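# Place pet feeder in taped outline with bowls seated

## Task

Put the pet feeder inside the tape outline on the table so that its handle tab lines up with the red notch in the outline, and make sure both steel bowls rest flat in the feeder's wells. It only counts if everything stays that way on its own, without a gripper holding it.

## Robot and tools

Robot: two 6-joint arms, left_arm and right_arm, each with a parallel two-finger gripper and a wrist camera. In the shared scene frame the origin sits on the table surface midway between the arms. +x points out across the table, +z points up, and left_arm is on the +y side. The arm names do not describe image sides. The base of left_arm is at (+0.025, +0.343, 0) m and the base of right_arm is at (+0.018, -0.262, 0) m, each turned slightly about z.

execute_actions takes actions, a list holding one item or none, plus an optional pictures boolean (pictures come by default).
- An empty list sends nothing and just reports the current state.
- A wait is {"steps": N}, with N up to 300 control steps of 1/30 s each.
- A motion is {"rows": [...], "steps": N}. It has 1 to 15 rows and N from 1 to 15 (default 15). Each row covers one step, and the final row is reused for any remaining steps.

Every row is one flat list of 14 numbers covering both arms, even if only one arm moves. The order is left_arm waist, shoulder, elbow, wrist pitch, wrist yaw, wrist roll, opening, then the same seven for right_arm. The joint values are absolute target angles in radians, in the same convention as the Joint positions line. They are not offsets.

Stated joint ranges:
- waist -2.618 to 3.054
- shoulder 0.000 to 3.142
- elbow 0.000 to 3.142
- wrist pitch -1.571 to 1.571
- wrist yaw -1.571 to 1.571
- wrist roll -2.094 to 2.094

A call is rejected, and nothing is sent, if a target lies more than 0.036 rad beyond a stated end and also further out than that joint's last reading. The true ends can differ from the stated ones by up to 0.036 rad. Targets past a true end are clipped, and the result then says "joint sent to its limit". That note can refer to an earlier motion. If the note is missing, that does not prove there is more room.

Opening is an absolute value from -1 (closed) to +1 (fully open, 0.094 m between the pads).

Motion limits:
- Each step, a joint's target is kept within a fixed lead of its measured angle: 0.202 rad for the waist, 0.258 for the shoulder, 0.238 for the elbow, 0.573 for wrist pitch, and 0.522 for wrist yaw and wrist roll. Far targets therefore take several steps.
- If the targets would move a gripper more than 70 mm from where it is, all of that arm's targets are pulled back.
- Friction can leave a joint up to about 0.031 rad short, and changes smaller than that may do nothing.

Between calls, including while you are composing a reply, the arms keep heading for the last row sent. They stop once all motion has nearly ceased or a step is HELD. After that, only a new action makes them move further.

Gripper geometry: the fingers extend along the gripper's +z axis and close along its y axis. The reported end-effector point lies between the pads, about 1 cm behind the fingertips.

Grasping: grip_measured reports the finger opening on the same -1 to +1 scale. To hold a part, command an opening below that reading. About 0.03 below gives a firm grip, and a smaller gap gives a lighter one. Pad force peaks around 50 to 62 N, and it is weaker on parts thinner than about 2 mm. A held part may occasionally be tugged, so grip firmly enough that it does not slip.

Result lines:
- The state line gives `left_arm: …` | `right_arm: …`, each with end_effector_position in metres and end_effector_quat_wxyz in the scene frame. These are less accurate at long reach.
- Joint positions and Joint velocities give one block per arm: six joints (rad, rad/s), then the pad gap (m, m/s).
- Joint torques list each drive's total output. They include offsets and noise, so they are not clean contact readings.
- "joint command not followed" means a clearance check altered or blocked some targets. The rest of the row still ran.
- HELD marks steps on which part or all of a row was withheld.
- MOTOR HOT appears from 75 °C. At 90 °C the controller stops that arm for 10 s. At 100 °C the arm goes limp and falls, reported as OVER-TEMPERATURE FAULT. Holding loads heats the motors, so avoid long static holds.

zoom_image: pass camera (one of "cam_high", "cam_low", "cam_left_wrist", "cam_right_wrist") and region [x0, y0, x1, y1] in image pixels, with the origin at the top left. The region can be at most 504 by 504. It returns a closer view of that camera's latest frame and moves nothing.

Cameras: all four give 504x504 images, in the order cam_high, cam_low, cam_left_wrist, cam_right_wrist. Calibration (K, distortion, T_world_to_cam) is supplied. Fixed cameras can be off by a couple of degrees and millimetres. Wrist camera poses are derived from the joint readings.

read_manual: optional section, "licences" by default. It returns licence text only and moves nothing.

finished_scene: pass scene, the number of the current scene. Replying without any tool call also ends the run.

Order of work: look first, then plan the grasps. Move in modest row sequences and check the results and images. Release the feeder and bowls, then retreat and confirm that everything rests unaided before calling finished_scene.

Avoid:
- letting the arms strike or press on each other
- knocking or dropping anything off the table
- slamming, hard pushes and dropped parts
- letting a grasped part slip

Each tool is called after "Call:" as a command line: name --argument value for each argument, lists and objects as JSON in quotes; but a table of rows of numbers goes row by row, as --pt "numbers of a row", without its own name.

## Session

Call:
execute_actions --actions '[]'

Scene clock: 0.00 s of 4800.00 s.
left_arm: end_effector_position=(+0.3217, +0.2711, +0.3950) grip_measured=+1.000 end_effector_quat_wxyz=(+0.450, +0.783, +0.410, +0.122) | right_arm: end_effector_position=(+0.1620, -0.5687, +0.2908) grip_measured=+1.000 end_effector_quat_wxyz=(+0.515, +0.392, +0.762, +0.007)
Joint positions: left_arm=[ 0.365  1.402  1.932 -1.419  0.756  2.054  0.094] | right_arm=[-1.557  1.284  1.283 -0.839 -0.89  -0.226  0.094]
Joint velocities: left_arm=[ 0.007 -0.007  0.012 -0.007 -0.022  0.037  0.   ] | right_arm=[-0.022 -0.007 -0.007  0.022 -0.022 -0.081  0.   ]
Joint torques (N m, as the arm reports them, + toward a larger angle): no reading
Motor temperatures (°C, as the motors report them): left_arm=[28 39 37 42 30 28] | right_arm=[28 49 36 28 27 29]
camera_calibration (this result's frames):
cam_left_wrist: T_world_to_cam=[[-0.598851, 0.148379, -0.786995, 0.458446], [0.133014, 0.987466, 0.0849603, -0.307227], [0.789737, -0.0538029, -0.611082, 0.0957071], [0, 0, 0, 1]] pos_world=[0.239823, 0.240501, 0.445382]
cam_right_wrist: T_world_to_cam=[[-0.605087, -0.748026, -0.27263, -0.255976], [-0.649221, 0.661795, -0.374885, 0.627663], [0.460849, -0.0498401, -0.886078, 0.26294], [0, 0, 0, 1]] pos_world=[0.131429, -0.593757, 0.3985]

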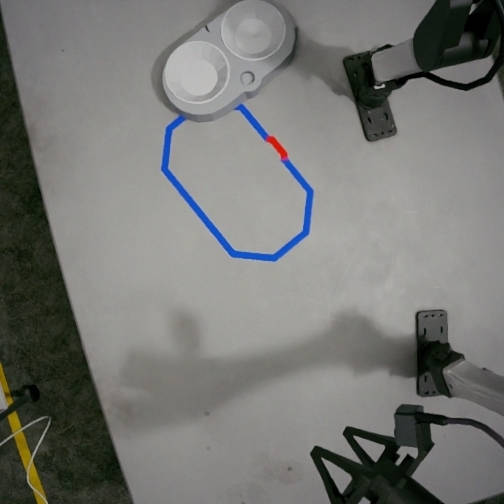

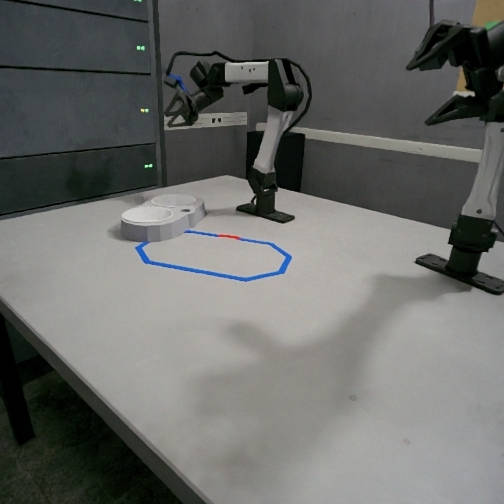

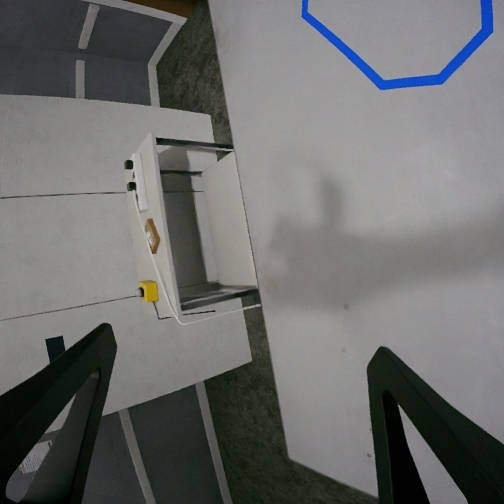

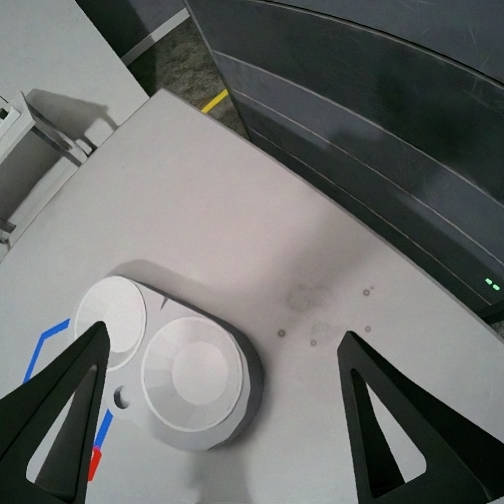

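Call:
zoom_image --camera "cam_high" --region '[140, 0, 340, 140]'

Call:
zoom_image --camera "cam_high" --region '[140, 80, 340, 280]'

Region (140, 0, 340, 140) of cam_high's 504x504 image, scaled by 2.520, with more detail than that image has; it fills the top 353 rows of this view, and the rest is white.

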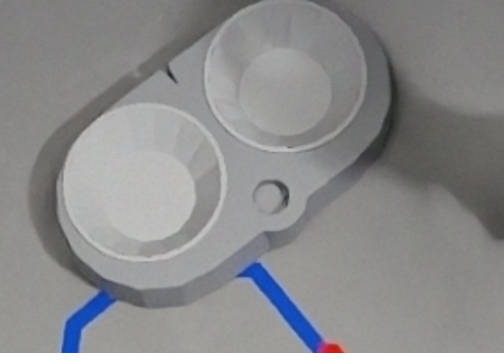

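Region (140, 80, 340, 280) of cam_high's 504x504 image, scaled by 2.520, with more detail than that image has.

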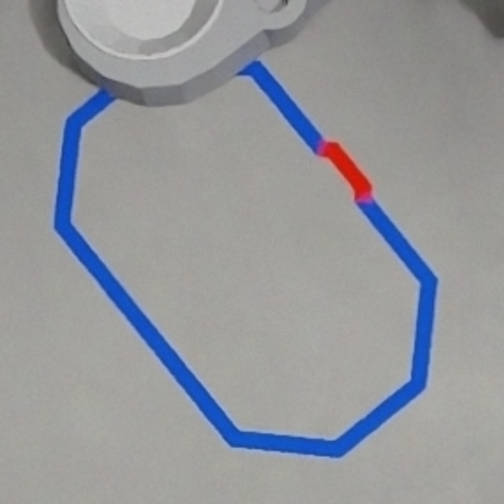

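Call:
execute_actions --actions '[{"rows": [[0.365,1.402,1.932,-1.419,0.756,2.054,1,-1.545,1.286,1.282,-0.841,-0.881,-0.232,1],[0.365,1.402,1.932,-1.419,0.756,2.054,1,-1.527,1.290,1.279,-0.845,-0.868,-0.241,0.97],[0.365,1.402,1.932,-1.419,0.756,2.054,1,-1.503,1.295,1.277,-0.849,-0.850,-0.253,0.94],[0.365,1.402,1.932,-1.419,0.756,2.054,1,-1.473,1.301,1.273,-0.854,-0.828,-0.268,0.91],[0.365,1.402,1.932,-1.419,0.756,2.054,1,-1.437,1.308,1.269,-0.861,-0.801,-0.286,0.88],[0.365,1.402,1.932,-1.419,0.756,2.054,1,-1.395,1.316,1.264,-0.869,-0.770,-0.307,0.85],[0.365,1.402,1.932,-1.419,0.756,2.054,1,-1.347,1.325,1.258,-0.878,-0.734,-0.331,0.82],[0.365,1.402,1.932,-1.419,0.756,2.054,1,-1.299,1.335,1.252,-0.887,-0.699,-0.355,0.78],[0.365,1.402,1.932,-1.419,0.756,2.054,1,-1.251,1.344,1.247,-0.895,-0.663,-0.379,0.74],[0.365,1.402,1.932,-1.419,0.756,2.054,1,-1.203,1.354,1.241,-0.904,-0.627,-0.403,0.70],[0.365,1.402,1.932,-1.419,0.756,2.054,1,-1.155,1.363,1.235,-0.913,-0.592,-0.427,0.66],[0.365,1.402,1.932,-1.419,0.756,2.054,1,-1.107,1.373,1.229,-0.922,-0.556,-0.451,0.62],[0.365,1.402,1.932,-1.419,0.756,2.054,1,-1.059,1.382,1.224,-0.931,-0.521,-0.475,0.58],[0.365,1.402,1.932,-1.419,0.756,2.054,1,-1.011,1.391,1.218,-0.940,-0.485,-0.499,0.54],[0.365,1.402,1.932,-1.419,0.756,2.054,1,-0.963,1.401,1.212,-0.948,-0.449,-0.523,0.50]], "steps": 15}]' --pictures false

Call:
execute_actions --actions '[{"rows": [[0.365,1.402,1.932,-1.419,0.756,2.054,1,-0.916,1.410,1.206,-0.957,-0.414,-0.546,0.46],[0.365,1.402,1.932,-1.419,0.756,2.054,1,-0.868,1.420,1.201,-0.966,-0.378,-0.570,0.42],[0.365,1.402,1.932,-1.419,0.756,2.054,1,-0.820,1.429,1.195,-0.975,-0.343,-0.594,0.38],[0.365,1.402,1.932,-1.419,0.756,2.054,1,-0.772,1.439,1.189,-0.984,-0.307,-0.618,0.34],[0.365,1.402,1.932,-1.419,0.756,2.054,1,-0.724,1.448,1.184,-0.993,-0.271,-0.642,0.30],[0.365,1.402,1.932,-1.419,0.756,2.054,1,-0.676,1.457,1.178,-1.001,-0.236,-0.666,0.26],[0.365,1.402,1.932,-1.419,0.756,2.054,1,-0.628,1.467,1.172,-1.010,-0.200,-0.690,0.22],[0.365,1.402,1.932,-1.419,0.756,2.054,1,-0.580,1.476,1.166,-1.019,-0.165,-0.714,0.18],[0.365,1.402,1.932,-1.419,0.756,2.054,1,-0.532,1.486,1.161,-1.028,-0.129,-0.738,0.14],[0.365,1.402,1.932,-1.419,0.756,2.054,1,-0.490,1.494,1.156,-1.036,-0.098,-0.759,0.10],[0.365,1.402,1.932,-1.419,0.756,2.054,1,-0.454,1.501,1.151,-1.042,-0.071,-0.777,0.06],[0.365,1.402,1.932,-1.419,0.756,2.054,1,-0.418,1.508,1.147,-1.049,-0.044,-0.795,0.06],[0.365,1.402,1.932,-1.419,0.756,2.054,1,-0.394,1.513,1.144,-1.053,-0.027,-0.807,0.06],[0.365,1.402,1.932,-1.419,0.756,2.054,1,-0.376,1.517,1.142,-1.057,-0.013,-0.820,0.06],[0.365,1.402,1.932,-1.419,0.756,2.054,1,-0.358,1.522,1.140,-1.060,0.005,-0.832,0.06]], "steps": 15}]' --pictures false

Call:
execute_actions --actions '[{"steps": 14}]'

Scene clock: 94.17 s of 4800.00 s.
left_arm: end_effector_position=(+0.3217, +0.2711, +0.3950) grip_measured=+1.000 end_effector_quat_wxyz=(+0.450, +0.783, +0.410, +0.122) | right_arm: end_effector_position=(+0.2708, -0.4947, +0.2110) grip_measured=+0.519 end_effector_quat_wxyz=(+0.373, +0.202, +0.905, +0.043)
Joint positions: left_arm=[ 0.365  1.402  1.932 -1.419  0.756  2.054  0.094] | right_arm=[-1.045  1.38   1.242 -0.903 -0.588 -0.424  0.071]
Joint velocities: left_arm=[-0.002 -0.017 -0.027  0.007 -0.022 -0.125  0.   ] | right_arm=[ 1.355  0.32  -0.217 -0.271  0.96  -0.637 -0.033]
Joint torques (N m, as the arm reports them, + toward a larger angle): left_arm=[ 0.05 -4.4   6.61  1.35  0.3   0.07] | right_arm=[ 0.38 -6.19  5.67  1.24 -0.27 -0.1 ]
Motor temperatures (°C, as the motors report them): left_arm=[28 39 40 43 30 28] | right_arm=[28 47 41 34 28 29]
Steps of this call (steps 1 to 90: nothing new was sent; then 90.67 s passed at rest; steps 91 to 105: all 15 steps of this action). Readings (joint positions):
91: left_arm=[0.365 1.402 1.932 -1.419 0.756 2.054] | right_arm=[-1.557 1.284 1.283 -0.840 -0.889 -0.226]
92: left_arm=[0.365 1.402 1.932 -1.419 0.756 2.054] | right_arm=[-1.553 1.284 1.283 -0.840 -0.885 -0.227]
94: left_arm=[0.365 1.402 1.932 -1.419 0.756 2.054] | right_arm=[-1.526 1.284 1.283 -0.843 -0.867 -0.235]
98: left_arm=[0.365 1.402 1.932 -1.419 0.756 2.054] | right_arm=[-1.384 1.305 1.283 -0.856 -0.795 -0.282]
105: the state above

Scene clock: 94.67 s of 4800.00 s.
left_arm: end_effector_position=(+0.3217, +0.2711, +0.3950) grip_measured=+1.000 end_effector_quat_wxyz=(+0.450, +0.783, +0.410, +0.122) | right_arm: end_effector_position=(+0.3056, -0.3539, +0.1092) grip_measured=+0.062 end_effector_quat_wxyz=(+0.109, -0.197, +0.974, -0.008)
Joint positions: left_arm=[ 0.365  1.402  1.932 -1.419  0.756  2.054  0.094] | right_arm=[-0.389  1.51   1.162 -1.03  -0.104 -0.758  0.05 ]
Joint velocities: left_arm=[-0.017  0.022 -0.002  0.037 -0.037  0.051  0.   ] | right_arm=[ 0.598  0.144 -0.085 -0.227  0.696 -0.491 -0.001]
Joint torques (N m, as the arm reports them, + toward a larger angle): left_arm=[ 0.07 -4.39  6.59  1.35  0.31  0.08] | right_arm=[-0.3  -6.59  5.21  0.66 -0.01 -0.04]
Motor temperatures (°C, as the motors report them): left_arm=[28 39 40 43 30 28] | right_arm=[28 47 41 34 28 29]
Steps of this call (steps 1 to 15: all 15 steps of this action). Readings (joint positions):
1: left_arm=[0.365 1.402 1.932 -1.419 0.756 2.054] | right_arm=[-0.997 1.391 1.235 -0.912 -0.554 -0.446]
2: left_arm=[0.365 1.402 1.932 -1.419 0.756 2.054] | right_arm=[-0.950 1.401 1.229 -0.921 -0.520 -0.469]
4: left_arm=[0.365 1.402 1.932 -1.419 0.756 2.054] | right_arm=[-0.854 1.420 1.217 -0.939 -0.451 -0.515]
8: left_arm=[0.365 1.402 1.932 -1.419 0.756 2.054] | right_arm=[-0.662 1.456 1.196 -0.972 -0.312 -0.610]
15: the state above

Scene clock: 95.13 s of 4800.00 s.
left_arm: end_effector_position=(+0.3217, +0.2711, +0.3950) grip_measured=+1.000 end_effector_quat_wxyz=(+0.450, +0.783, +0.410, +0.122) | right_arm: end_effector_position=(+0.2955, -0.3590, +0.1035) grip_measured=+0.062 end_effector_quat_wxyz=(+0.065, -0.239, +0.968, -0.041)
Joint positions: left_arm=[ 0.365  1.402  1.932 -1.419  0.756  2.054  0.094] | right_arm=[-0.36   1.518  1.156 -1.054 -0.004 -0.824  0.05 ]
Joint velocities: left_arm=[ 0.007 -0.017  0.017 -0.007 -0.095 -0.007  0.   ] | right_arm=[-0.027 -0.007 -0.012  0.022 -0.007  0.007  0.   ]
Joint torques (N m, as the arm reports them, + toward a larger angle): left_arm=[ 0.04 -4.38  6.59  1.35  0.3   0.07] | right_arm=[ 0.46 -6.76  5.2   0.5   0.01 -0.09]
Motor temperatures (°C, as the motors report them): left_arm=[28 39 40 43 30 28] | right_arm=[28 47 41 34 28 29]
Steps of this call (steps 1 to 14: the robot went on to your last target). Readings (joint positions):
1: left_arm=[0.365 1.402 1.932 -1.419 0.756 2.054] | right_arm=[-0.372 1.514 1.158 -1.036 -0.084 -0.772]
2: left_arm=[0.365 1.402 1.932 -1.419 0.756 2.054] | right_arm=[-0.363 1.517 1.157 -1.042 -0.069 -0.784]
4: left_arm=[0.365 1.402 1.932 -1.419 0.756 2.054] | right_arm=[-0.360 1.518 1.156 -1.050 -0.045 -0.800]
8: left_arm=[0.365 1.402 1.932 -1.419 0.756 2.054] | right_arm=[-0.360 1.518 1.156 -1.053 -0.017 -0.816]
14: the state above
camera_calibration (this result's frames):
cam_left_wrist: T_world_to_cam=[[-0.598851, 0.148379, -0.786995, 0.458446], [0.133014, 0.987466, 0.0849603, -0.307227], [0.789737, -0.0538029, -0.611082, 0.0957071], [0, 0, 0, 1]] pos_world=[0.239823, 0.240501, 0.445382]
cam_right_wrist: T_world_to_cam=[[0.568672, -0.80269, 0.179724, -0.482679], [-0.749813, -0.416012, 0.514504, 0.0561223], [-0.338219, -0.427343, -0.838442, 0.141539], [0, 0, 0, 1]] pos_world=[0.364439, -0.303608, 0.176547]

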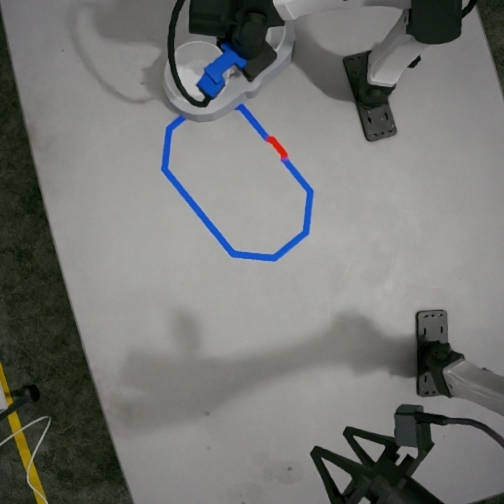

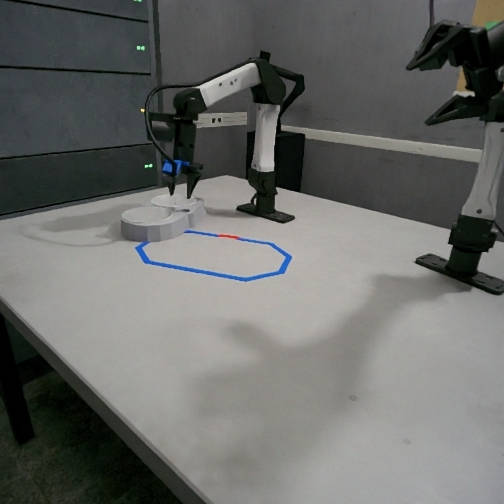

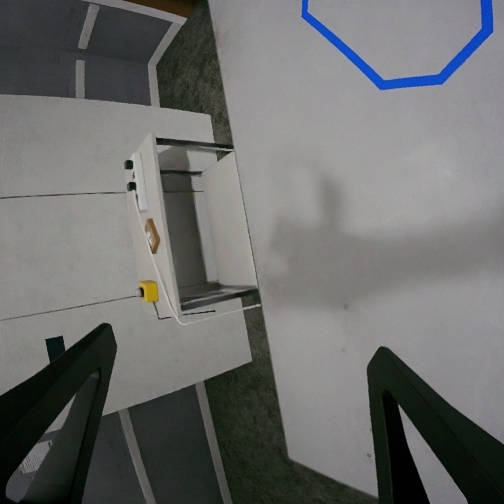

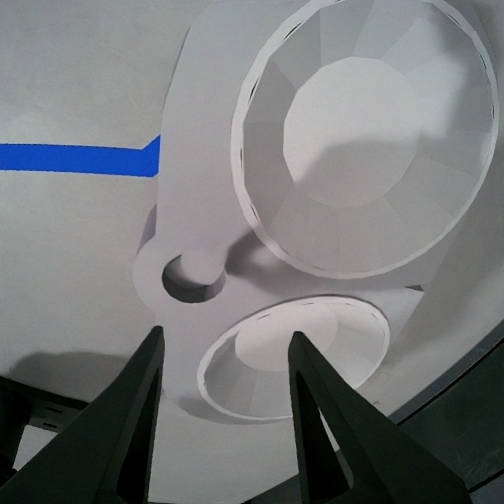

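Call:
execute_actions --actions '[{"rows": [[0.365,1.402,1.932,-1.419,0.756,2.054,1,-0.348,1.524,1.137,-1.07,0.005,-0.81,0.06],[0.365,1.402,1.932,-1.419,0.756,2.054,1,-0.336,1.527,1.134,-1.08,0.005,-0.795,0.06],[0.365,1.402,1.932,-1.419,0.756,2.054,1,-0.322,1.530,1.130,-1.09,0.005,-0.78,0.06],[0.365,1.402,1.932,-1.419,0.756,2.054,1,-0.308,1.533,1.126,-1.10,0.005,-0.765,0.06],[0.365,1.402,1.932,-1.419,0.756,2.054,1,-0.294,1.536,1.122,-1.11,0.005,-0.75,0.06],[0.365,1.402,1.932,-1.419,0.756,2.054,1,-0.280,1.539,1.118,-1.12,0.005,-0.735,0.06],[0.365,1.402,1.932,-1.419,0.756,2.054,1,-0.266,1.542,1.114,-1.13,0.005,-0.72,0.06],[0.365,1.402,1.932,-1.419,0.756,2.054,1,-0.254,1.545,1.110,-1.14,0.005,-0.70,0.06],[0.365,1.402,1.932,-1.419,0.756,2.054,1,-0.243,1.548,1.106,-1.148,0.005,-0.685,0.06],[0.365,1.402,1.932,-1.419,0.756,2.054,1,-0.234,1.549,1.103,-1.152,0.005,-0.67,0.06]], "steps": 15}]' --pictures false

Call:
execute_actions --actions '[{"steps": 8}]'

Scene clock: 141.73 s of 4800.00 s.
left_arm: end_effector_position=(+0.3217, +0.2711, +0.3950) grip_measured=+1.000 end_effector_quat_wxyz=(+0.450, +0.783, +0.410, +0.122) | right_arm: end_effector_position=(+0.2742, -0.3194, +0.0854) grip_measured=+0.062 end_effector_quat_wxyz=(+0.003, -0.235, +0.972, -0.004)
Joint positions: left_arm=[ 0.365  1.402  1.932 -1.419  0.756  2.054  0.094] | right_arm=[-0.239  1.543  1.12  -1.139  0.004 -0.695  0.05 ]
Joint velocities: left_arm=[ 0.012 -0.017 -0.002 -0.037  0.066  0.066  0.   ] | right_arm=[-0.017 -0.002 -0.017 -0.125 -0.051  0.11  -0.001]
Joint torques (N m, as the arm reports them, + toward a larger angle): left_arm=[ 0.08 -4.37  6.59  1.36  0.3   0.07] | right_arm=[ 0.93 -6.29  4.6   0.26 -0.02 -0.02]
Motor temperatures (°C, as the motors report them): left_arm=[28 39 40 43 30 28] | right_arm=[28 48 40 31 27 29]
Steps of this call (steps 1 to 30: the robot went on to your last target; steps 31 to 100: nothing new was sent; then 42.77 s passed at rest; steps 101 to 115: all 15 steps of this action). Readings (joint positions):
101: left_arm=[0.365 1.402 1.932 -1.419 0.756 2.054] | right_arm=[-0.360 1.518 1.156 -1.056 0.001 -0.825]
102: left_arm=[0.365 1.402 1.932 -1.419 0.756 2.054] | right_arm=[-0.358 1.518 1.156 -1.058 0.002 -0.820]
104: left_arm=[0.365 1.402 1.932 -1.419 0.756 2.054] | right_arm=[-0.341 1.518 1.156 -1.068 0.004 -0.805]
108: left_arm=[0.365 1.402 1.932 -1.419 0.756 2.054] | right_arm=[-0.283 1.526 1.142 -1.095 0.004 -0.760]
115: the state above

Scene clock: 142.00 s of 4800.00 s.
left_arm: end_effector_position=(+0.3217, +0.2711, +0.3950) grip_measured=+1.000 end_effector_quat_wxyz=(+0.450, +0.783, +0.410, +0.122) | right_arm: end_effector_position=(+0.2729, -0.3191, +0.0854) grip_measured=+0.062 end_effector_quat_wxyz=(+0.000, -0.228, +0.974, -0.002)
Joint positions: left_arm=[ 0.365  1.402  1.932 -1.419  0.756  2.054  0.094] | right_arm=[-0.239  1.543  1.12  -1.145  0.004 -0.679  0.05 ]
Joint velocities: left_arm=[-0.017  0.027  0.012 -0.051 -0.007 -0.095  0.   ] | right_arm=[-0.012 -0.007 -0.012 -0.037 -0.051  0.066 -0.001]
Joint torques (N m, as the arm reports them, + toward a larger angle): left_arm=[ 0.07 -4.38  6.6   1.35  0.3   0.07] | right_arm=[ 0.89 -6.5   4.79  0.16 -0.04 -0.01]
Motor temperatures (°C, as the motors report them): left_arm=[28 39 40 43 30 28] | right_arm=[28 48 40 31 27 29]
Steps of this call (steps 1 to 8: the robot went on to your last target). Readings (joint positions):
1: left_arm=[0.365 1.402 1.932 -1.419 0.756 2.054] | right_arm=[-0.239 1.543 1.120 -1.141 0.004 -0.691]
2: left_arm=[0.365 1.402 1.932 -1.419 0.756 2.054] | right_arm=[-0.239 1.543 1.120 -1.141 0.004 -0.688]
4: left_arm=[0.365 1.402 1.932 -1.419 0.756 2.054] | right_arm=[-0.239 1.543 1.120 -1.143 0.004 -0.683]
8: the state above
camera_calibration (this result's frames):
cam_left_wrist: T_world_to_cam=[[-0.598851, 0.148379, -0.786995, 0.458446], [0.133014, 0.987466, 0.0849603, -0.307227], [0.789737, -0.0538029, -0.611082, 0.0957071], [0, 0, 0, 1]] pos_world=[0.239823, 0.240501, 0.445382]
cam_right_wrist: T_world_to_cam=[[0.565462, -0.822526, 0.0608625, -0.429856], [-0.679799, -0.423011, 0.599112, 0.0364761], [-0.467039, -0.380149, -0.798349, 0.182588], [0, 0, 0, 1]] pos_world=[0.353139, -0.268727, 0.150078]

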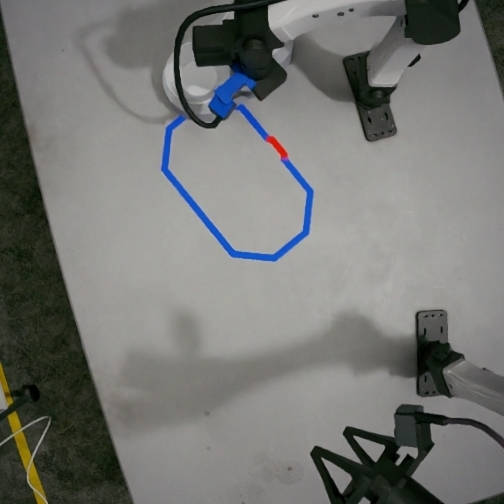

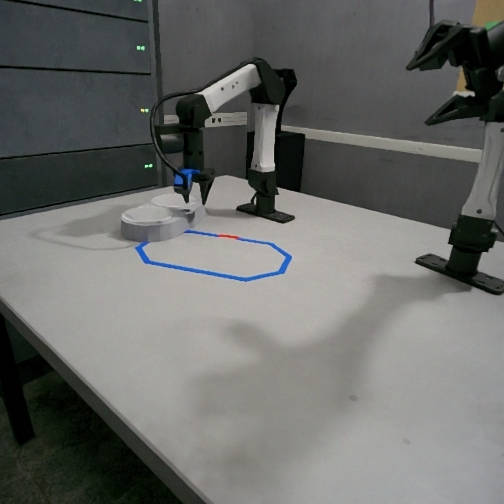

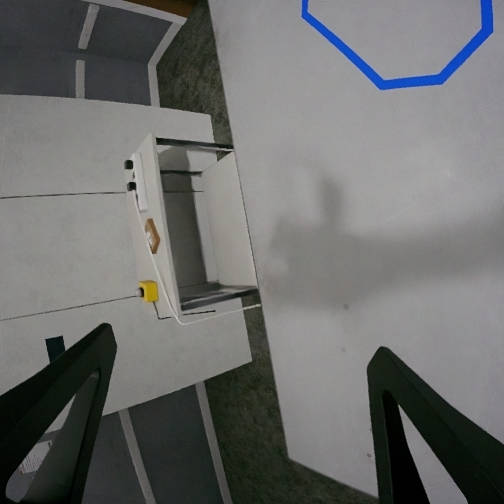

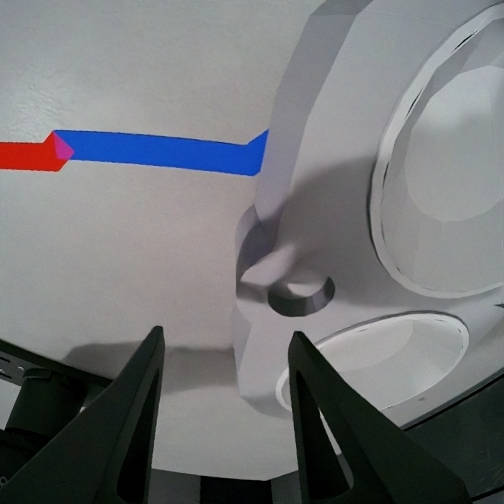

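Call:
execute_actions --actions '[{"rows": [[0.365,1.402,1.932,-1.419,0.756,2.054,1,-0.234,1.550,1.098,-1.13,0.005,-0.67,0.12],[0.365,1.402,1.932,-1.419,0.756,2.054,1,-0.234,1.553,1.090,-1.115,0.005,-0.67,0.19],[0.365,1.402,1.932,-1.419,0.756,2.054,1,-0.234,1.556,1.080,-1.10,0.005,-0.67,0.19],[0.365,1.402,1.932,-1.419,0.756,2.054,1,-0.234,1.559,1.070,-1.085,0.005,-0.67,0.19],[0.365,1.402,1.932,-1.419,0.756,2.054,1,-0.234,1.562,1.060,-1.07,0.005,-0.67,0.19],[0.365,1.402,1.932,-1.419,0.756,2.054,1,-0.234,1.565,1.050,-1.055,0.005,-0.67,0.19],[0.365,1.402,1.932,-1.419,0.756,2.054,1,-0.234,1.568,1.040,-1.04,0.005,-0.67,0.19],[0.365,1.402,1.932,-1.419,0.756,2.054,1,-0.234,1.571,1.030,-1.025,0.005,-0.67,0.19],[0.365,1.402,1.932,-1.419,0.756,2.054,1,-0.234,1.574,1.020,-1.012,0.005,-0.67,0.19],[0.365,1.402,1.932,-1.419,0.756,2.054,1,-0.234,1.578,1.010,-1.002,0.005,-0.67,0.19],[0.365,1.402,1.932,-1.419,0.756,2.054,1,-0.234,1.582,1.000,-0.997,0.005,-0.67,0.19]], "steps": 15}]' --pictures false

Call:
execute_actions --actions '[{"steps": 8}]'

Scene clock: 165.10 s of 4800.00 s.
left_arm: end_effector_position=(+0.3217, +0.2711, +0.3950) grip_measured=+1.000 end_effector_quat_wxyz=(+0.450, +0.783, +0.410, +0.122) | right_arm: end_effector_position=(+0.2692, -0.3184, +0.0526) grip_measured=+0.188 end_effector_quat_wxyz=(-0.007, -0.226, +0.974, +0.001)
Joint positions: left_arm=[ 0.365  1.402  1.932 -1.419  0.756  2.054  0.094] | right_arm=[-0.239  1.577  1.018 -1.026  0.004 -0.675  0.056]
Joint velocities: left_arm=[ 0.012  0.012 -0.002  0.007  0.037 -0.022  0.   ] | right_arm=[ 0.012  0.007 -0.002  0.037  0.037 -0.037  0.002]
Joint torques (N m, as the arm reports them, + toward a larger angle): left_arm=[ 0.06 -4.39  6.58  1.35  0.3   0.07] | right_arm=[ 0.68 -6.79  4.58  0.39  0.   -0.01]
Motor temperatures (°C, as the motors report them): left_arm=[28 39 40 43 30 28] | right_arm=[28 47 40 30 27 29]
Steps of this call (steps 1 to 30: the robot went on to your last target; steps 31 to 100: nothing new was sent; then 19.27 s passed at rest; steps 101 to 115: all 15 steps of this action). Readings (joint positions):
101: left_arm=[0.365 1.402 1.932 -1.419 0.756 2.054] | right_arm=[-0.239 1.543 1.120 -1.145 0.004 -0.675]
102: left_arm=[0.365 1.402 1.932 -1.419 0.756 2.054] | right_arm=[-0.239 1.543 1.120 -1.143 0.004 -0.675]
104: left_arm=[0.365 1.402 1.932 -1.419 0.756 2.054] | right_arm=[-0.239 1.543 1.110 -1.127 0.004 -0.675]
108: left_arm=[0.365 1.402 1.932 -1.419 0.756 2.054] | right_arm=[-0.239 1.553 1.069 -1.085 0.004 -0.675]
115: the state above

Scene clock: 165.37 s of 4800.00 s.
left_arm: end_effector_position=(+0.3217, +0.2711, +0.3950) grip_measured=+1.000 end_effector_quat_wxyz=(+0.450, +0.783, +0.410, +0.122) | right_arm: end_effector_position=(+0.2727, -0.3191, +0.0526) grip_measured=+0.188 end_effector_quat_wxyz=(-0.001, -0.226, +0.974, -0.002)
Joint positions: left_arm=[ 0.365  1.402  1.932 -1.419  0.756  2.054  0.094] | right_arm=[-0.239  1.577  1.018 -1.012  0.004 -0.675  0.056]
Joint velocities: left_arm=[ 0.002 -0.012 -0.007 -0.081 -0.007  0.037  0.   ] | right_arm=[-0.007 -0.007 -0.002  0.022 -0.022  0.007  0.   ]
Joint torques (N m, as the arm reports them, + toward a larger angle): left_arm=[ 0.08 -4.39  6.58  1.35  0.3   0.08] | right_arm=[ 0.83 -6.51  4.46  0.38 -0.02 -0.02]
Motor temperatures (°C, as the motors report them): left_arm=[28 39 40 43 30 28] | right_arm=[28 47 40 30 27 29]
Steps of this call (steps 1 to 8: the robot went on to your last target). Readings (joint positions):
1: left_arm=[0.365 1.402 1.932 -1.419 0.756 2.054] | right_arm=[-0.239 1.577 1.018 -1.023 0.004 -0.675]
2: left_arm=[0.365 1.402 1.932 -1.419 0.756 2.054] | right_arm=[-0.239 1.577 1.018 -1.021 0.004 -0.675]
4: left_arm=[0.365 1.402 1.932 -1.419 0.756 2.054] | right_arm=[-0.239 1.577 1.018 -1.016 0.004 -0.675]
8: the state above
camera_calibration (this result's frames):
cam_left_wrist: T_world_to_cam=[[-0.598851, 0.148379, -0.786995, 0.458446], [0.133014, 0.987466, 0.0849603, -0.307227], [0.789737, -0.0538029, -0.611082, 0.0957071], [0, 0, 0, 1]] pos_world=[0.239823, 0.240501, 0.445382]
cam_right_wrist: T_world_to_cam=[[0.562773, -0.82447, 0.0594593, -0.427595], [-0.679867, -0.420753, 0.600623, 0.0567025], [-0.470178, -0.378439, -0.797318, 0.157598], [0, 0, 0, 1]] pos_world=[0.353288, -0.26904, 0.117024]

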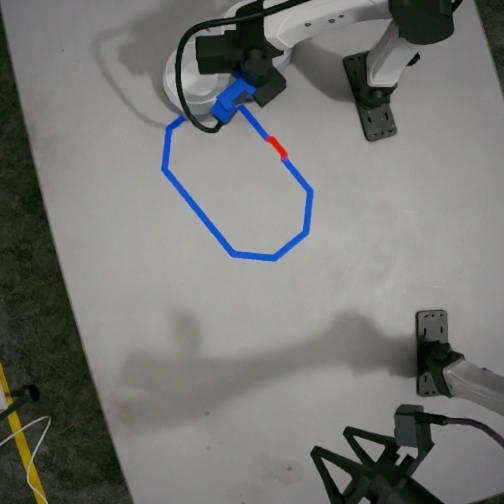

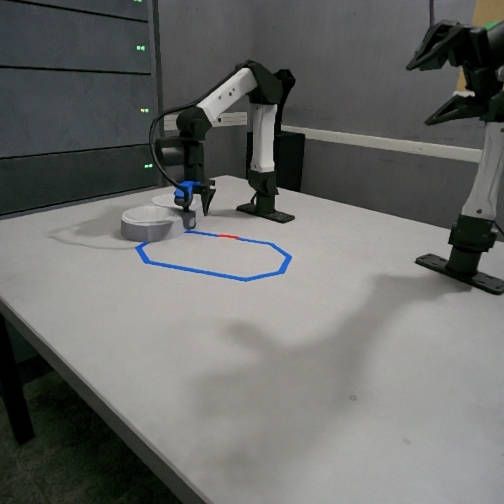

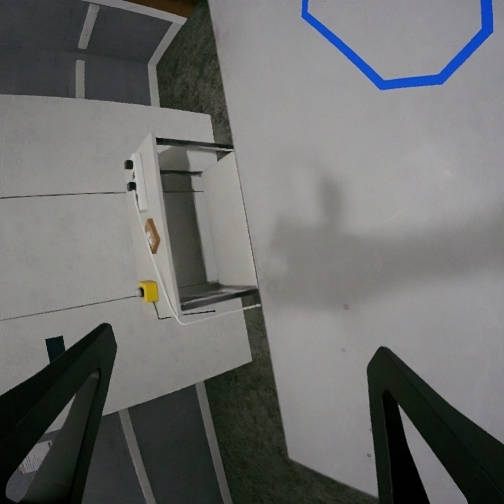

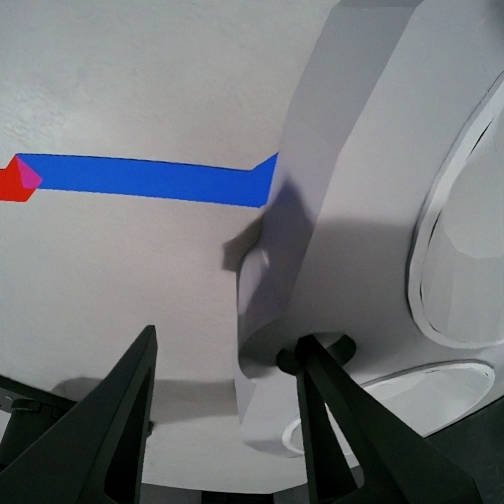

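Call:
execute_actions --actions '[{"rows": [[0.365,1.402,1.932,-1.419,0.756,2.054,1,-0.236,1.586,0.994,-0.99,0.005,-0.67,0.19],[0.365,1.402,1.932,-1.419,0.756,2.054,1,-0.238,1.590,0.988,-0.98,0.005,-0.67,0.15],[0.365,1.402,1.932,-1.419,0.756,2.054,1,-0.240,1.594,0.986,-0.972,0.005,-0.67,0.08],[0.365,1.402,1.932,-1.419,0.756,2.054,1,-0.244,1.596,0.986,-0.968,0.005,-0.67,0.0],[0.365,1.402,1.932,-1.419,0.756,2.054,1,-0.249,1.596,0.986,-0.968,0.005,-0.67,-0.08],[0.365,1.402,1.932,-1.419,0.756,2.054,1,-0.254,1.596,0.986,-0.968,0.005,-0.67,-0.16],[0.365,1.402,1.932,-1.419,0.756,2.054,1,-0.259,1.596,0.986,-0.968,0.005,-0.67,-0.24],[0.365,1.402,1.932,-1.419,0.756,2.054,1,-0.264,1.596,0.986,-0.968,0.005,-0.67,-0.32],[0.365,1.402,1.932,-1.419,0.756,2.054,1,-0.268,1.596,0.986,-0.968,0.005,-0.67,-0.40],[0.365,1.402,1.932,-1.419,0.756,2.054,1,-0.270,1.596,0.986,-0.968,0.005,-0.67,-0.47],[0.365,1.402,1.932,-1.419,0.756,2.054,1,-0.270,1.596,0.986,-0.968,0.005,-0.67,-0.53],[0.365,1.402,1.932,-1.419,0.756,2.054,1,-0.270,1.596,0.986,-0.968,0.005,-0.67,-0.58],[0.365,1.402,1.932,-1.419,0.756,2.054,1,-0.270,1.596,0.986,-0.968,0.005,-0.67,-0.62],[0.365,1.402,1.932,-1.419,0.756,2.054,1,-0.270,1.596,0.986,-0.968,0.005,-0.67,-0.66],[0.365,1.402,1.932,-1.419,0.756,2.054,1,-0.270,1.596,0.986,-0.968,0.005,-0.67,-0.69]], "steps": 15}]' --pictures false

Call:
execute_actions --actions '[{"steps": 8}]'

Scene clock: 185.27 s of 4800.00 s.
left_arm: end_effector_position=(+0.3217, +0.2711, +0.3950) grip_measured=+1.000 end_effector_quat_wxyz=(+0.450, +0.783, +0.410, +0.122) | right_arm: end_effector_position=(+0.2790, -0.3279, +0.0501) grip_measured=-0.667 end_effector_quat_wxyz=(+0.010, -0.214, +0.977, -0.009)
Joint positions: left_arm=[ 0.365  1.402  1.932 -1.419  0.756  2.054  0.094] | right_arm=[-0.264  1.587  1.017 -0.975  0.008 -0.675  0.016]
Joint velocities: left_arm=[-0.012 -0.007 -0.007 -0.051 -0.066 -0.051  0.   ] | right_arm=[-0.017 -0.002 -0.071  0.037 -0.051 -0.007 -0.015]
Joint torques (N m, as the arm reports them, + toward a larger angle): left_arm=[ 0.06 -4.37  6.6   1.35  0.3   0.08] | right_arm=[-0.33 -6.5   3.73  0.41 -0.01 -0.01]
Motor temperatures (°C, as the motors report them): left_arm=[28 39 40 42 30 28] | right_arm=[28 47 39 30 27 29]
Steps of this call (steps 1 to 30: the robot went on to your last target; steps 31 to 100: nothing new was sent; then 16.07 s passed at rest; steps 101 to 115: all 15 steps of this action). Readings (joint positions):
101: left_arm=[0.365 1.402 1.932 -1.419 0.756 2.054] | right_arm=[-0.239 1.577 1.018 -1.009 0.004 -0.675]
102: left_arm=[0.365 1.402 1.932 -1.419 0.756 2.054] | right_arm=[-0.239 1.577 1.018 -1.007 0.004 -0.675]
104: left_arm=[0.365 1.402 1.932 -1.419 0.756 2.054] | right_arm=[-0.239 1.578 1.018 -1.000 0.004 -0.675]
108: left_arm=[0.365 1.402 1.932 -1.419 0.756 2.054] | right_arm=[-0.247 1.586 1.018 -0.988 0.006 -0.675]
115: the state above

Scene clock: 185.53 s of 4800.00 s.
left_arm: end_effector_position=(+0.3217, +0.2711, +0.3950) grip_measured=+1.000 end_effector_quat_wxyz=(+0.450, +0.783, +0.410, +0.122) | right_arm: end_effector_position=(+0.2790, -0.3278, +0.0500) grip_measured=-0.672 end_effector_quat_wxyz=(+0.010, -0.214, +0.977, -0.009)
Joint positions: left_arm=[ 0.365  1.402  1.932 -1.419  0.756  2.054  0.094] | right_arm=[-0.264  1.587  1.017 -0.975  0.008 -0.675  0.015]
Joint velocities: left_arm=[-0.002 -0.012  0.007 -0.007 -0.066 -0.022  0.   ] | right_arm=[-0.002 -0.002 -0.002 -0.037 -0.066 -0.095 -0.   ]
Joint torques (N m, as the arm reports them, + toward a larger angle): left_arm=[ 0.05 -4.4   6.58  1.35  0.3   0.07] | right_arm=[-0.21 -6.49  3.78  0.38 -0.05 -0.02]
Motor temperatures (°C, as the motors report them): left_arm=[28 39 40 42 30 28] | right_arm=[28 47 39 30 27 29]
Steps of this call (steps 1 to 8: the robot went on to your last target). Readings (joint positions):
1: left_arm=[0.365 1.402 1.932 -1.419 0.756 2.054] | right_arm=[-0.264 1.587 1.017 -0.975 0.008 -0.675]
2: left_arm=[0.365 1.402 1.932 -1.419 0.756 2.054] | right_arm=[-0.264 1.587 1.017 -0.975 0.008 -0.675]
4: left_arm=[0.365 1.402 1.932 -1.419 0.756 2.054] | right_arm=[-0.264 1.587 1.017 -0.975 0.008 -0.675]
8: the state above
camera_calibration (this result's frames):
cam_left_wrist: T_world_to_cam=[[-0.598851, 0.148379, -0.786995, 0.458446], [0.133014, 0.987466, 0.0849603, -0.307227], [0.789737, -0.0538029, -0.611082, 0.0957071], [0, 0, 0, 1]] pos_world=[0.239823, 0.240501, 0.445382]
cam_right_wrist: T_world_to_cam=[[0.540096, -0.837753, 0.0804139, -0.437185], [-0.704776, -0.397995, 0.587274, 0.0739395], [-0.459986, -0.373858, -0.805384, 0.154258], [0, 0, 0, 1]] pos_world=[0.359189, -0.279155, 0.11597]

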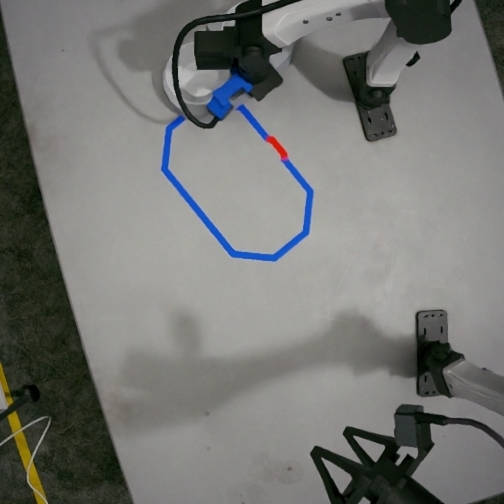

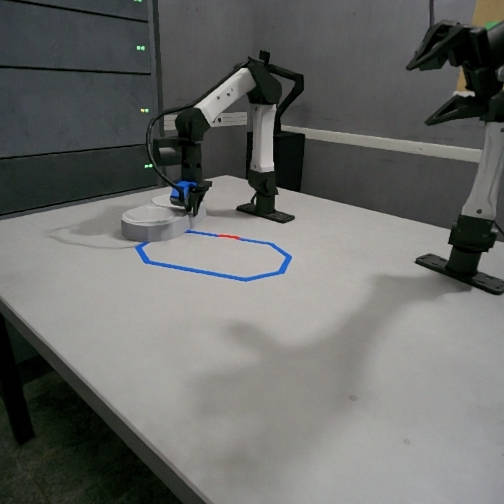

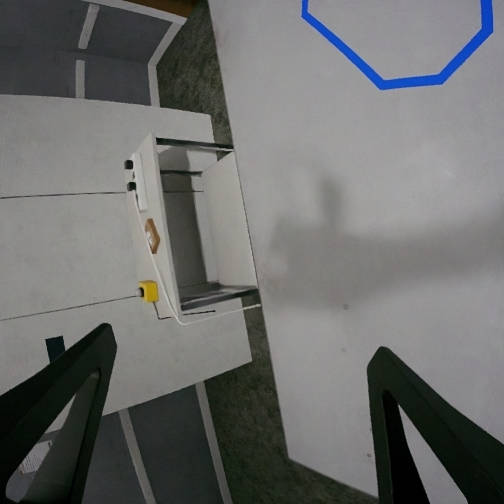

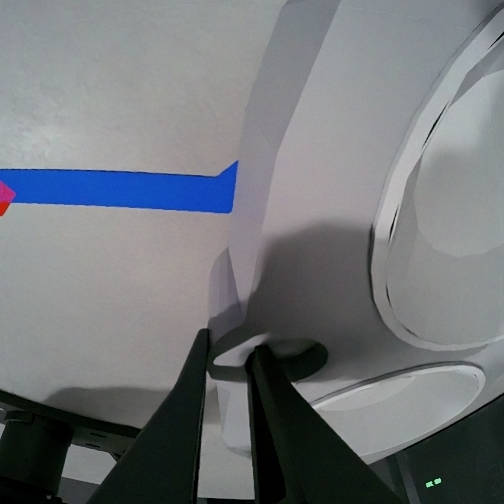

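Call:
execute_actions --actions '[{"rows": [[0.365,1.402,1.932,-1.419,0.756,2.054,1,-0.261,1.590,1.01,-0.980,0.005,-0.680,-0.705],[0.365,1.402,1.932,-1.419,0.756,2.054,1,-0.258,1.591,1.03,-0.980,0.005,-0.688,-0.715],[0.365,1.402,1.932,-1.419,0.756,2.054,1,-0.252,1.591,1.046,-0.981,0.005,-0.699,-0.715],[0.365,1.402,1.932,-1.419,0.756,2.054,1,-0.245,1.592,1.047,-0.981,0.005,-0.713,-0.715],[0.365,1.402,1.932,-1.419,0.756,2.054,1,-0.237,1.593,1.048,-0.981,0.005,-0.729,-0.715],[0.365,1.402,1.932,-1.419,0.756,2.054,1,-0.228,1.594,1.049,-0.982,0.005,-0.748,-0.715],[0.365,1.402,1.932,-1.419,0.756,2.054,1,-0.217,1.595,1.050,-0.982,0.005,-0.770,-0.715],[0.365,1.402,1.932,-1.419,0.756,2.054,1,-0.206,1.596,1.051,-0.983,0.005,-0.793,-0.715],[0.365,1.402,1.932,-1.419,0.756,2.054,1,-0.193,1.597,1.052,-0.984,0.005,-0.819,-0.715],[0.365,1.402,1.932,-1.419,0.756,2.054,1,-0.179,1.599,1.053,-0.984,0.005,-0.847,-0.715],[0.365,1.402,1.932,-1.419,0.756,2.054,1,-0.165,1.600,1.055,-0.985,0.005,-0.875,-0.715],[0.365,1.402,1.932,-1.419,0.756,2.054,1,-0.152,1.601,1.056,-0.986,0.005,-0.903,-0.715],[0.365,1.402,1.932,-1.419,0.756,2.054,1,-0.138,1.603,1.058,-0.987,0.005,-0.931,-0.715],[0.365,1.402,1.932,-1.419,0.756,2.054,1,-0.124,1.604,1.059,-0.987,0.005,-0.959,-0.715],[0.365,1.402,1.932,-1.419,0.756,2.054,1,-0.110,1.606,1.060,-0.988,0.005,-0.987,-0.715]], "steps": 15}]' --pictures false

Call:
execute_actions --actions '[{"rows": [[0.365,1.402,1.932,-1.419,0.756,2.054,1,-0.097,1.607,1.062,-0.989,0.005,-1.015,-0.715],[0.365,1.402,1.932,-1.419,0.756,2.054,1,-0.083,1.608,1.063,-0.990,0.005,-1.043,-0.715],[0.365,1.402,1.932,-1.419,0.756,2.054,1,-0.069,1.610,1.065,-0.990,0.005,-1.071,-0.715],[0.365,1.402,1.932,-1.419,0.756,2.054,1,-0.055,1.611,1.066,-0.991,0.005,-1.099,-0.715],[0.365,1.402,1.932,-1.419,0.756,2.054,1,-0.041,1.613,1.067,-0.992,0.005,-1.127,-0.715],[0.365,1.402,1.932,-1.419,0.756,2.054,1,-0.028,1.614,1.069,-0.992,0.005,-1.154,-0.715],[0.365,1.402,1.932,-1.419,0.756,2.054,1,-0.014,1.615,1.070,-0.993,0.005,-1.182,-0.715],[0.365,1.402,1.932,-1.419,0.756,2.054,1,0.000,1.617,1.071,-0.994,0.005,-1.210,-0.715],[0.365,1.402,1.932,-1.419,0.756,2.054,1,0.014,1.618,1.073,-0.995,0.005,-1.238,-0.715],[0.365,1.402,1.932,-1.419,0.756,2.054,1,0.028,1.620,1.074,-0.995,0.005,-1.266,-0.715],[0.365,1.402,1.932,-1.419,0.756,2.054,1,0.041,1.621,1.076,-0.996,0.005,-1.294,-0.715],[0.365,1.402,1.932,-1.419,0.756,2.054,1,0.055,1.623,1.077,-0.997,0.005,-1.322,-0.715],[0.365,1.402,1.932,-1.419,0.756,2.054,1,0.069,1.624,1.078,-0.998,0.005,-1.350,-0.715],[0.365,1.402,1.932,-1.419,0.756,2.054,1,0.083,1.625,1.080,-0.998,0.005,-1.378,-0.715],[0.365,1.402,1.932,-1.419,0.756,2.054,1,0.096,1.627,1.081,-0.999,0.005,-1.406,-0.715]], "steps": 15}]' --pictures false

Call:
execute_actions --actions '[{"rows": [[0.365,1.402,1.932,-1.419,0.756,2.054,1,0.110,1.628,1.082,-1.000,0.005,-1.434,-0.715],[0.365,1.402,1.932,-1.419,0.756,2.054,1,0.124,1.630,1.084,-1.000,0.005,-1.462,-0.715],[0.365,1.402,1.932,-1.419,0.756,2.054,1,0.138,1.631,1.085,-1.001,0.005,-1.490,-0.715],[0.365,1.402,1.932,-1.419,0.756,2.054,1,0.152,1.632,1.087,-1.002,0.005,-1.518,-0.715],[0.365,1.402,1.932,-1.419,0.756,2.054,1,0.165,1.634,1.088,-1.003,0.005,-1.546,-0.715],[0.365,1.402,1.932,-1.419,0.756,2.054,1,0.179,1.635,1.089,-1.003,0.005,-1.574,-0.715],[0.365,1.402,1.932,-1.419,0.756,2.054,1,0.192,1.636,1.091,-1.004,0.005,-1.600,-0.715],[0.365,1.402,1.932,-1.419,0.756,2.054,1,0.205,1.638,1.092,-1.005,0.005,-1.625,-0.715],[0.365,1.402,1.932,-1.419,0.756,2.054,1,0.216,1.639,1.093,-1.005,0.005,-1.649,-0.715],[0.365,1.402,1.932,-1.419,0.756,2.054,1,0.227,1.640,1.094,-1.006,0.005,-1.672,-0.715],[0.365,1.402,1.932,-1.419,0.756,2.054,1,0.237,1.641,1.095,-1.006,0.005,-1.692,-0.715],[0.365,1.402,1.932,-1.419,0.756,2.054,1,0.246,1.642,1.096,-1.007,0.005,-1.710,-0.715],[0.365,1.402,1.932,-1.419,0.756,2.054,1,0.254,1.643,1.097,-1.007,0.005,-1.726,-0.715],[0.365,1.402,1.932,-1.419,0.756,2.054,1,0.261,1.644,1.098,-1.008,0.005,-1.739,-0.715],[0.365,1.402,1.932,-1.419,0.756,2.054,1,0.266,1.644,1.098,-1.008,0.005,-1.750,-0.715]], "steps": 15}]' --pictures false

Call:
execute_actions --actions '[{"steps": 20}]'

Call:
zoom_image --camera "cam_high" --region '[140, 80, 340, 280]'

Scene clock: 252.83 s of 4800.00 s.
left_arm: end_effector_position=(+0.3217, +0.2711, +0.3950) grip_measured=+1.000 end_effector_quat_wxyz=(+0.450, +0.783, +0.410, +0.122) | right_arm: end_effector_position=(+0.2852, -0.2959, +0.0502) grip_measured=-0.676 end_effector_quat_wxyz=(+0.006, -0.364, +0.932, -0.008)
Joint positions: left_arm=[ 0.365  1.402  1.932 -1.419  0.756  2.054  0.094] | right_arm=[-0.142  1.595  1.026 -0.984  0.009 -0.867  0.015]
Joint velocities: left_arm=[ 0.002 -0.022  0.002 -0.095 -0.037  0.051  0.   ] | right_arm=[ 0.398  0.037  0.046  0.007  0.037 -0.696  0.001]
Joint torques (N m, as the arm reports them, + toward a larger angle): left_arm=[ 0.03 -4.41  6.58  1.35  0.3   0.08] | right_arm=[ 0.97 -6.71  7.89  0.26 -0.13 -0.12]
Motor temperatures (°C, as the motors report them): left_arm=[28 38 41 42 30 28] | right_arm=[28 46 38 29 27 29]
Steps of this call (steps 1 to 15: the robot went on to your last target; steps 16 to 90: nothing new was sent; then 63.80 s passed at rest; steps 91 to 105: all 15 steps of this action). Readings (joint positions):
91: left_arm=[0.365 1.402 1.932 -1.419 0.756 2.054] | right_arm=[-0.264 1.587 1.017 -0.975 0.008 -0.676]
92: left_arm=[0.365 1.402 1.932 -1.419 0.756 2.054] | right_arm=[-0.264 1.587 1.017 -0.975 0.008 -0.678]
94: left_arm=[0.365 1.402 1.932 -1.419 0.756 2.054] | right_arm=[-0.263 1.587 1.017 -0.975 0.008 -0.684]
98: left_arm=[0.365 1.402 1.932 -1.419 0.756 2.054] | right_arm=[-0.239 1.587 1.017 -0.982 0.009 -0.717]
105: the state above

Scene clock: 253.33 s of 4800.00 s.
left_arm: end_effector_position=(+0.3217, +0.2711, +0.3950) grip_measured=+1.000 end_effector_quat_wxyz=(+0.450, +0.783, +0.410, +0.122) | right_arm: end_effector_position=(+0.2926, -0.2403, +0.0505) grip_measured=-0.676 end_effector_quat_wxyz=(+0.005, -0.628, +0.778, -0.010)
Joint positions: left_arm=[ 0.365  1.402  1.932 -1.419  0.756  2.054  0.094] | right_arm=[ 0.064  1.615  1.048 -0.984  0.011 -1.275  0.015]
Joint velocities: left_arm=[-0.002  0.022 -0.012 -0.022 -0.037 -0.007  0.   ] | right_arm=[ 0.379  0.042  0.042 -0.037 -0.051 -0.828 -0.   ]
Joint torques (N m, as the arm reports them, + toward a larger angle): left_arm=[ 0.08 -4.4   6.58  1.35  0.31  0.07] | right_arm=[ 0.96 -6.75  7.67  0.07 -0.14 -0.12]
Motor temperatures (°C, as the motors report them): left_arm=[28 38 41 42 30 28] | right_arm=[28 46 38 29 27 29]
Steps of this call (steps 1 to 15: all 15 steps of this action). Readings (joint positions):
1: left_arm=[0.365 1.402 1.932 -1.419 0.756 2.054] | right_arm=[-0.128 1.596 1.028 -0.984 0.009 -0.893]
2: left_arm=[0.365 1.402 1.932 -1.419 0.756 2.054] | right_arm=[-0.115 1.597 1.029 -0.984 0.009 -0.919]
4: left_arm=[0.365 1.402 1.932 -1.419 0.756 2.054] | right_arm=[-0.088 1.600 1.032 -0.984 0.009 -0.973]
8: left_arm=[0.365 1.402 1.932 -1.419 0.756 2.054] | right_arm=[-0.033 1.606 1.038 -0.984 0.010 -1.082]
15: the state above

Scene clock: 253.83 s of 4800.00 s.
left_arm: end_effector_position=(+0.3217, +0.2711, +0.3950) grip_measured=+1.000 end_effector_quat_wxyz=(+0.450, +0.783, +0.410, +0.122) | right_arm: end_effector_position=(+0.2894, -0.1891, +0.0509) grip_measured=-0.677 end_effector_quat_wxyz=(-0.005, +0.822, -0.570, +0.012)
Joint positions: left_arm=[ 0.365  1.402  1.932 -1.419  0.756  2.054  0.094] | right_arm=[ 0.248  1.632  1.068 -0.984  0.011 -1.661  0.015]
Joint velocities: left_arm=[ 0.007 -0.007  0.012  0.022 -0.037 -0.022  0.   ] | right_arm=[ 0.173  0.002  0.027  0.095 -0.007 -0.549  0.001]
Joint torques (N m, as the arm reports them, + toward a larger angle): left_arm=[ 0.05 -4.4   6.58  1.35  0.31  0.08] | right_arm=[ 0.86 -6.75  7.57 -0.01 -0.14 -0.17]
Motor temperatures (°C, as the motors report them): left_arm=[28 38 41 42 30 28] | right_arm=[28 46 38 29 27 29]
Steps of this call (steps 1 to 15: all 15 steps of this action). Readings (joint positions):
1: left_arm=[0.365 1.402 1.932 -1.419 0.756 2.054] | right_arm=[0.078 1.617 1.049 -0.984 0.011 -1.304]
2: left_arm=[0.365 1.402 1.932 -1.419 0.756 2.054] | right_arm=[0.092 1.618 1.051 -0.984 0.011 -1.331]
4: left_arm=[0.365 1.402 1.932 -1.419 0.756 2.054] | right_arm=[0.119 1.620 1.054 -0.984 0.012 -1.387]
8: left_arm=[0.365 1.402 1.932 -1.419 0.756 2.054] | right_arm=[0.174 1.625 1.060 -0.984 0.012 -1.498]
15: the state above

Scene clock: 254.50 s of 4800.00 s.
left_arm: end_effector_position=(+0.3217, +0.2711, +0.3950) grip_measured=+1.000 end_effector_quat_wxyz=(+0.450, +0.783, +0.410, +0.122) | right_arm: end_effector_position=(+0.2887, -0.1861, +0.0509) grip_measured=-0.677 end_effector_quat_wxyz=(-0.005, +0.845, -0.535, +0.012)
Joint positions: left_arm=[ 0.365  1.402  1.932 -1.419  0.756  2.054  0.094] | right_arm=[ 0.259  1.633  1.069 -0.984  0.011 -1.734  0.015]
Joint velocities: left_arm=[ 0.002 -0.002 -0.002 -0.007  0.022 -0.037  0.   ] | right_arm=[-0.007 -0.007 -0.012 -0.066  0.066 -0.051  0.001]
Joint torques (N m, as the arm reports them, + toward a larger angle): left_arm=[ 0.06 -4.41  6.58  1.35  0.31  0.07] | right_arm=[ 0.94 -6.69  7.57  0.   -0.11 -0.27]
Motor temperatures (°C, as the motors report them): left_arm=[28 38 41 42 30 28] | right_arm=[28 46 38 29 27 29]
Steps of this call (steps 1 to 20: the robot went on to your last target). Readings (joint positions):
1: left_arm=[0.365 1.402 1.932 -1.419 0.756 2.054] | right_arm=[0.254 1.633 1.068 -0.984 0.011 -1.677]
2: left_arm=[0.365 1.402 1.932 -1.419 0.756 2.054] | right_arm=[0.257 1.633 1.069 -0.984 0.011 -1.690]
4: left_arm=[0.365 1.402 1.932 -1.419 0.756 2.054] | right_arm=[0.259 1.633 1.069 -0.984 0.011 -1.708]
8: left_arm=[0.365 1.402 1.932 -1.419 0.756 2.054] | right_arm=[0.259 1.633 1.069 -0.984 0.011 -1.724]
20: the state above
camera_calibration (this result's frames):
cam_left_wrist: T_world_to_cam=[[-0.598851, 0.148379, -0.786995, 0.458446], [0.133014, 0.987466, 0.0849603, -0.307227], [0.789737, -0.0538029, -0.611082, 0.0957071], [0, 0, 0, 1]] pos_world=[0.239823, 0.240501, 0.445382]
cam_right_wrist: T_world_to_cam=[[0.831172, 0.551008, 0.0744556, -0.14914], [0.398418, -0.683624, 0.611491, -0.236188], [0.387836, -0.47859, -0.78774, -0.0527355], [0, 0, 0, 1]] pos_world=[0.238515, -0.104525, 0.113989]

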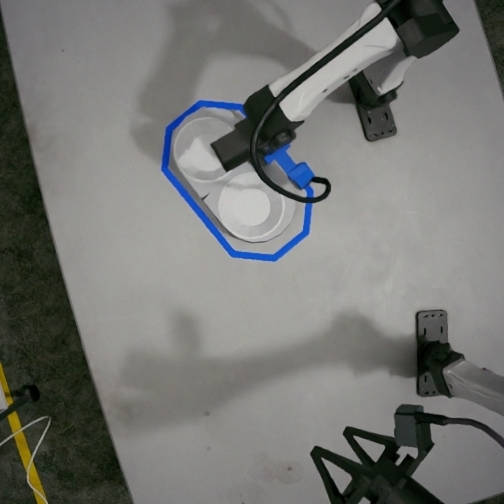

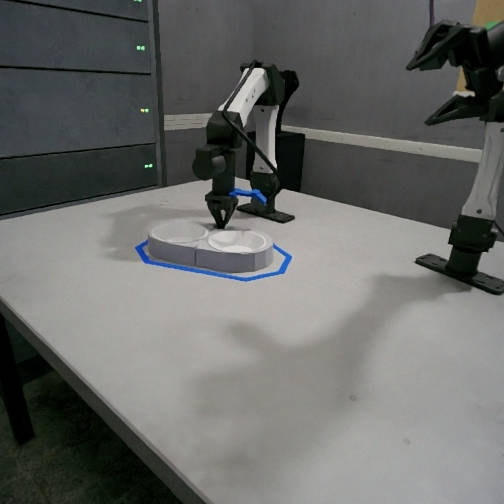

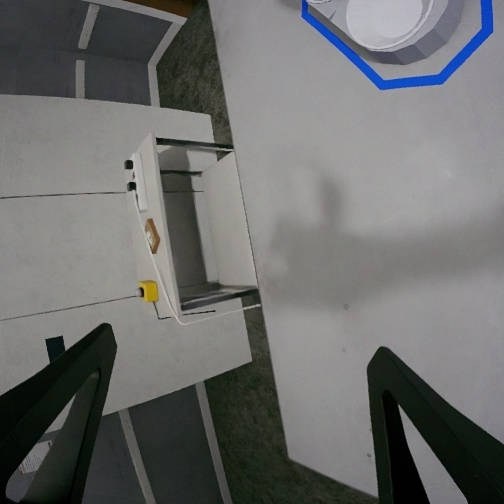

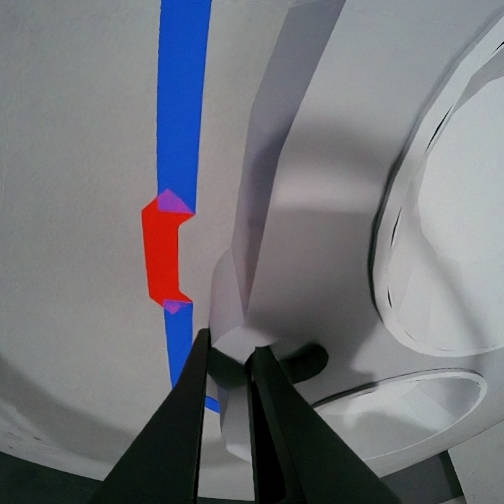

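Region (140, 80, 340, 280) of cam_high's 504x504 image, scaled by 2.520, with more detail than that image has.

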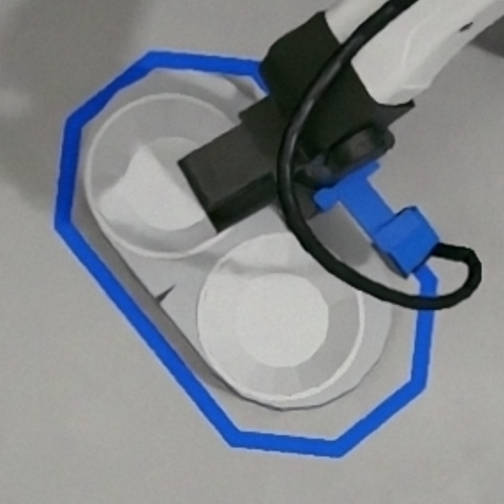

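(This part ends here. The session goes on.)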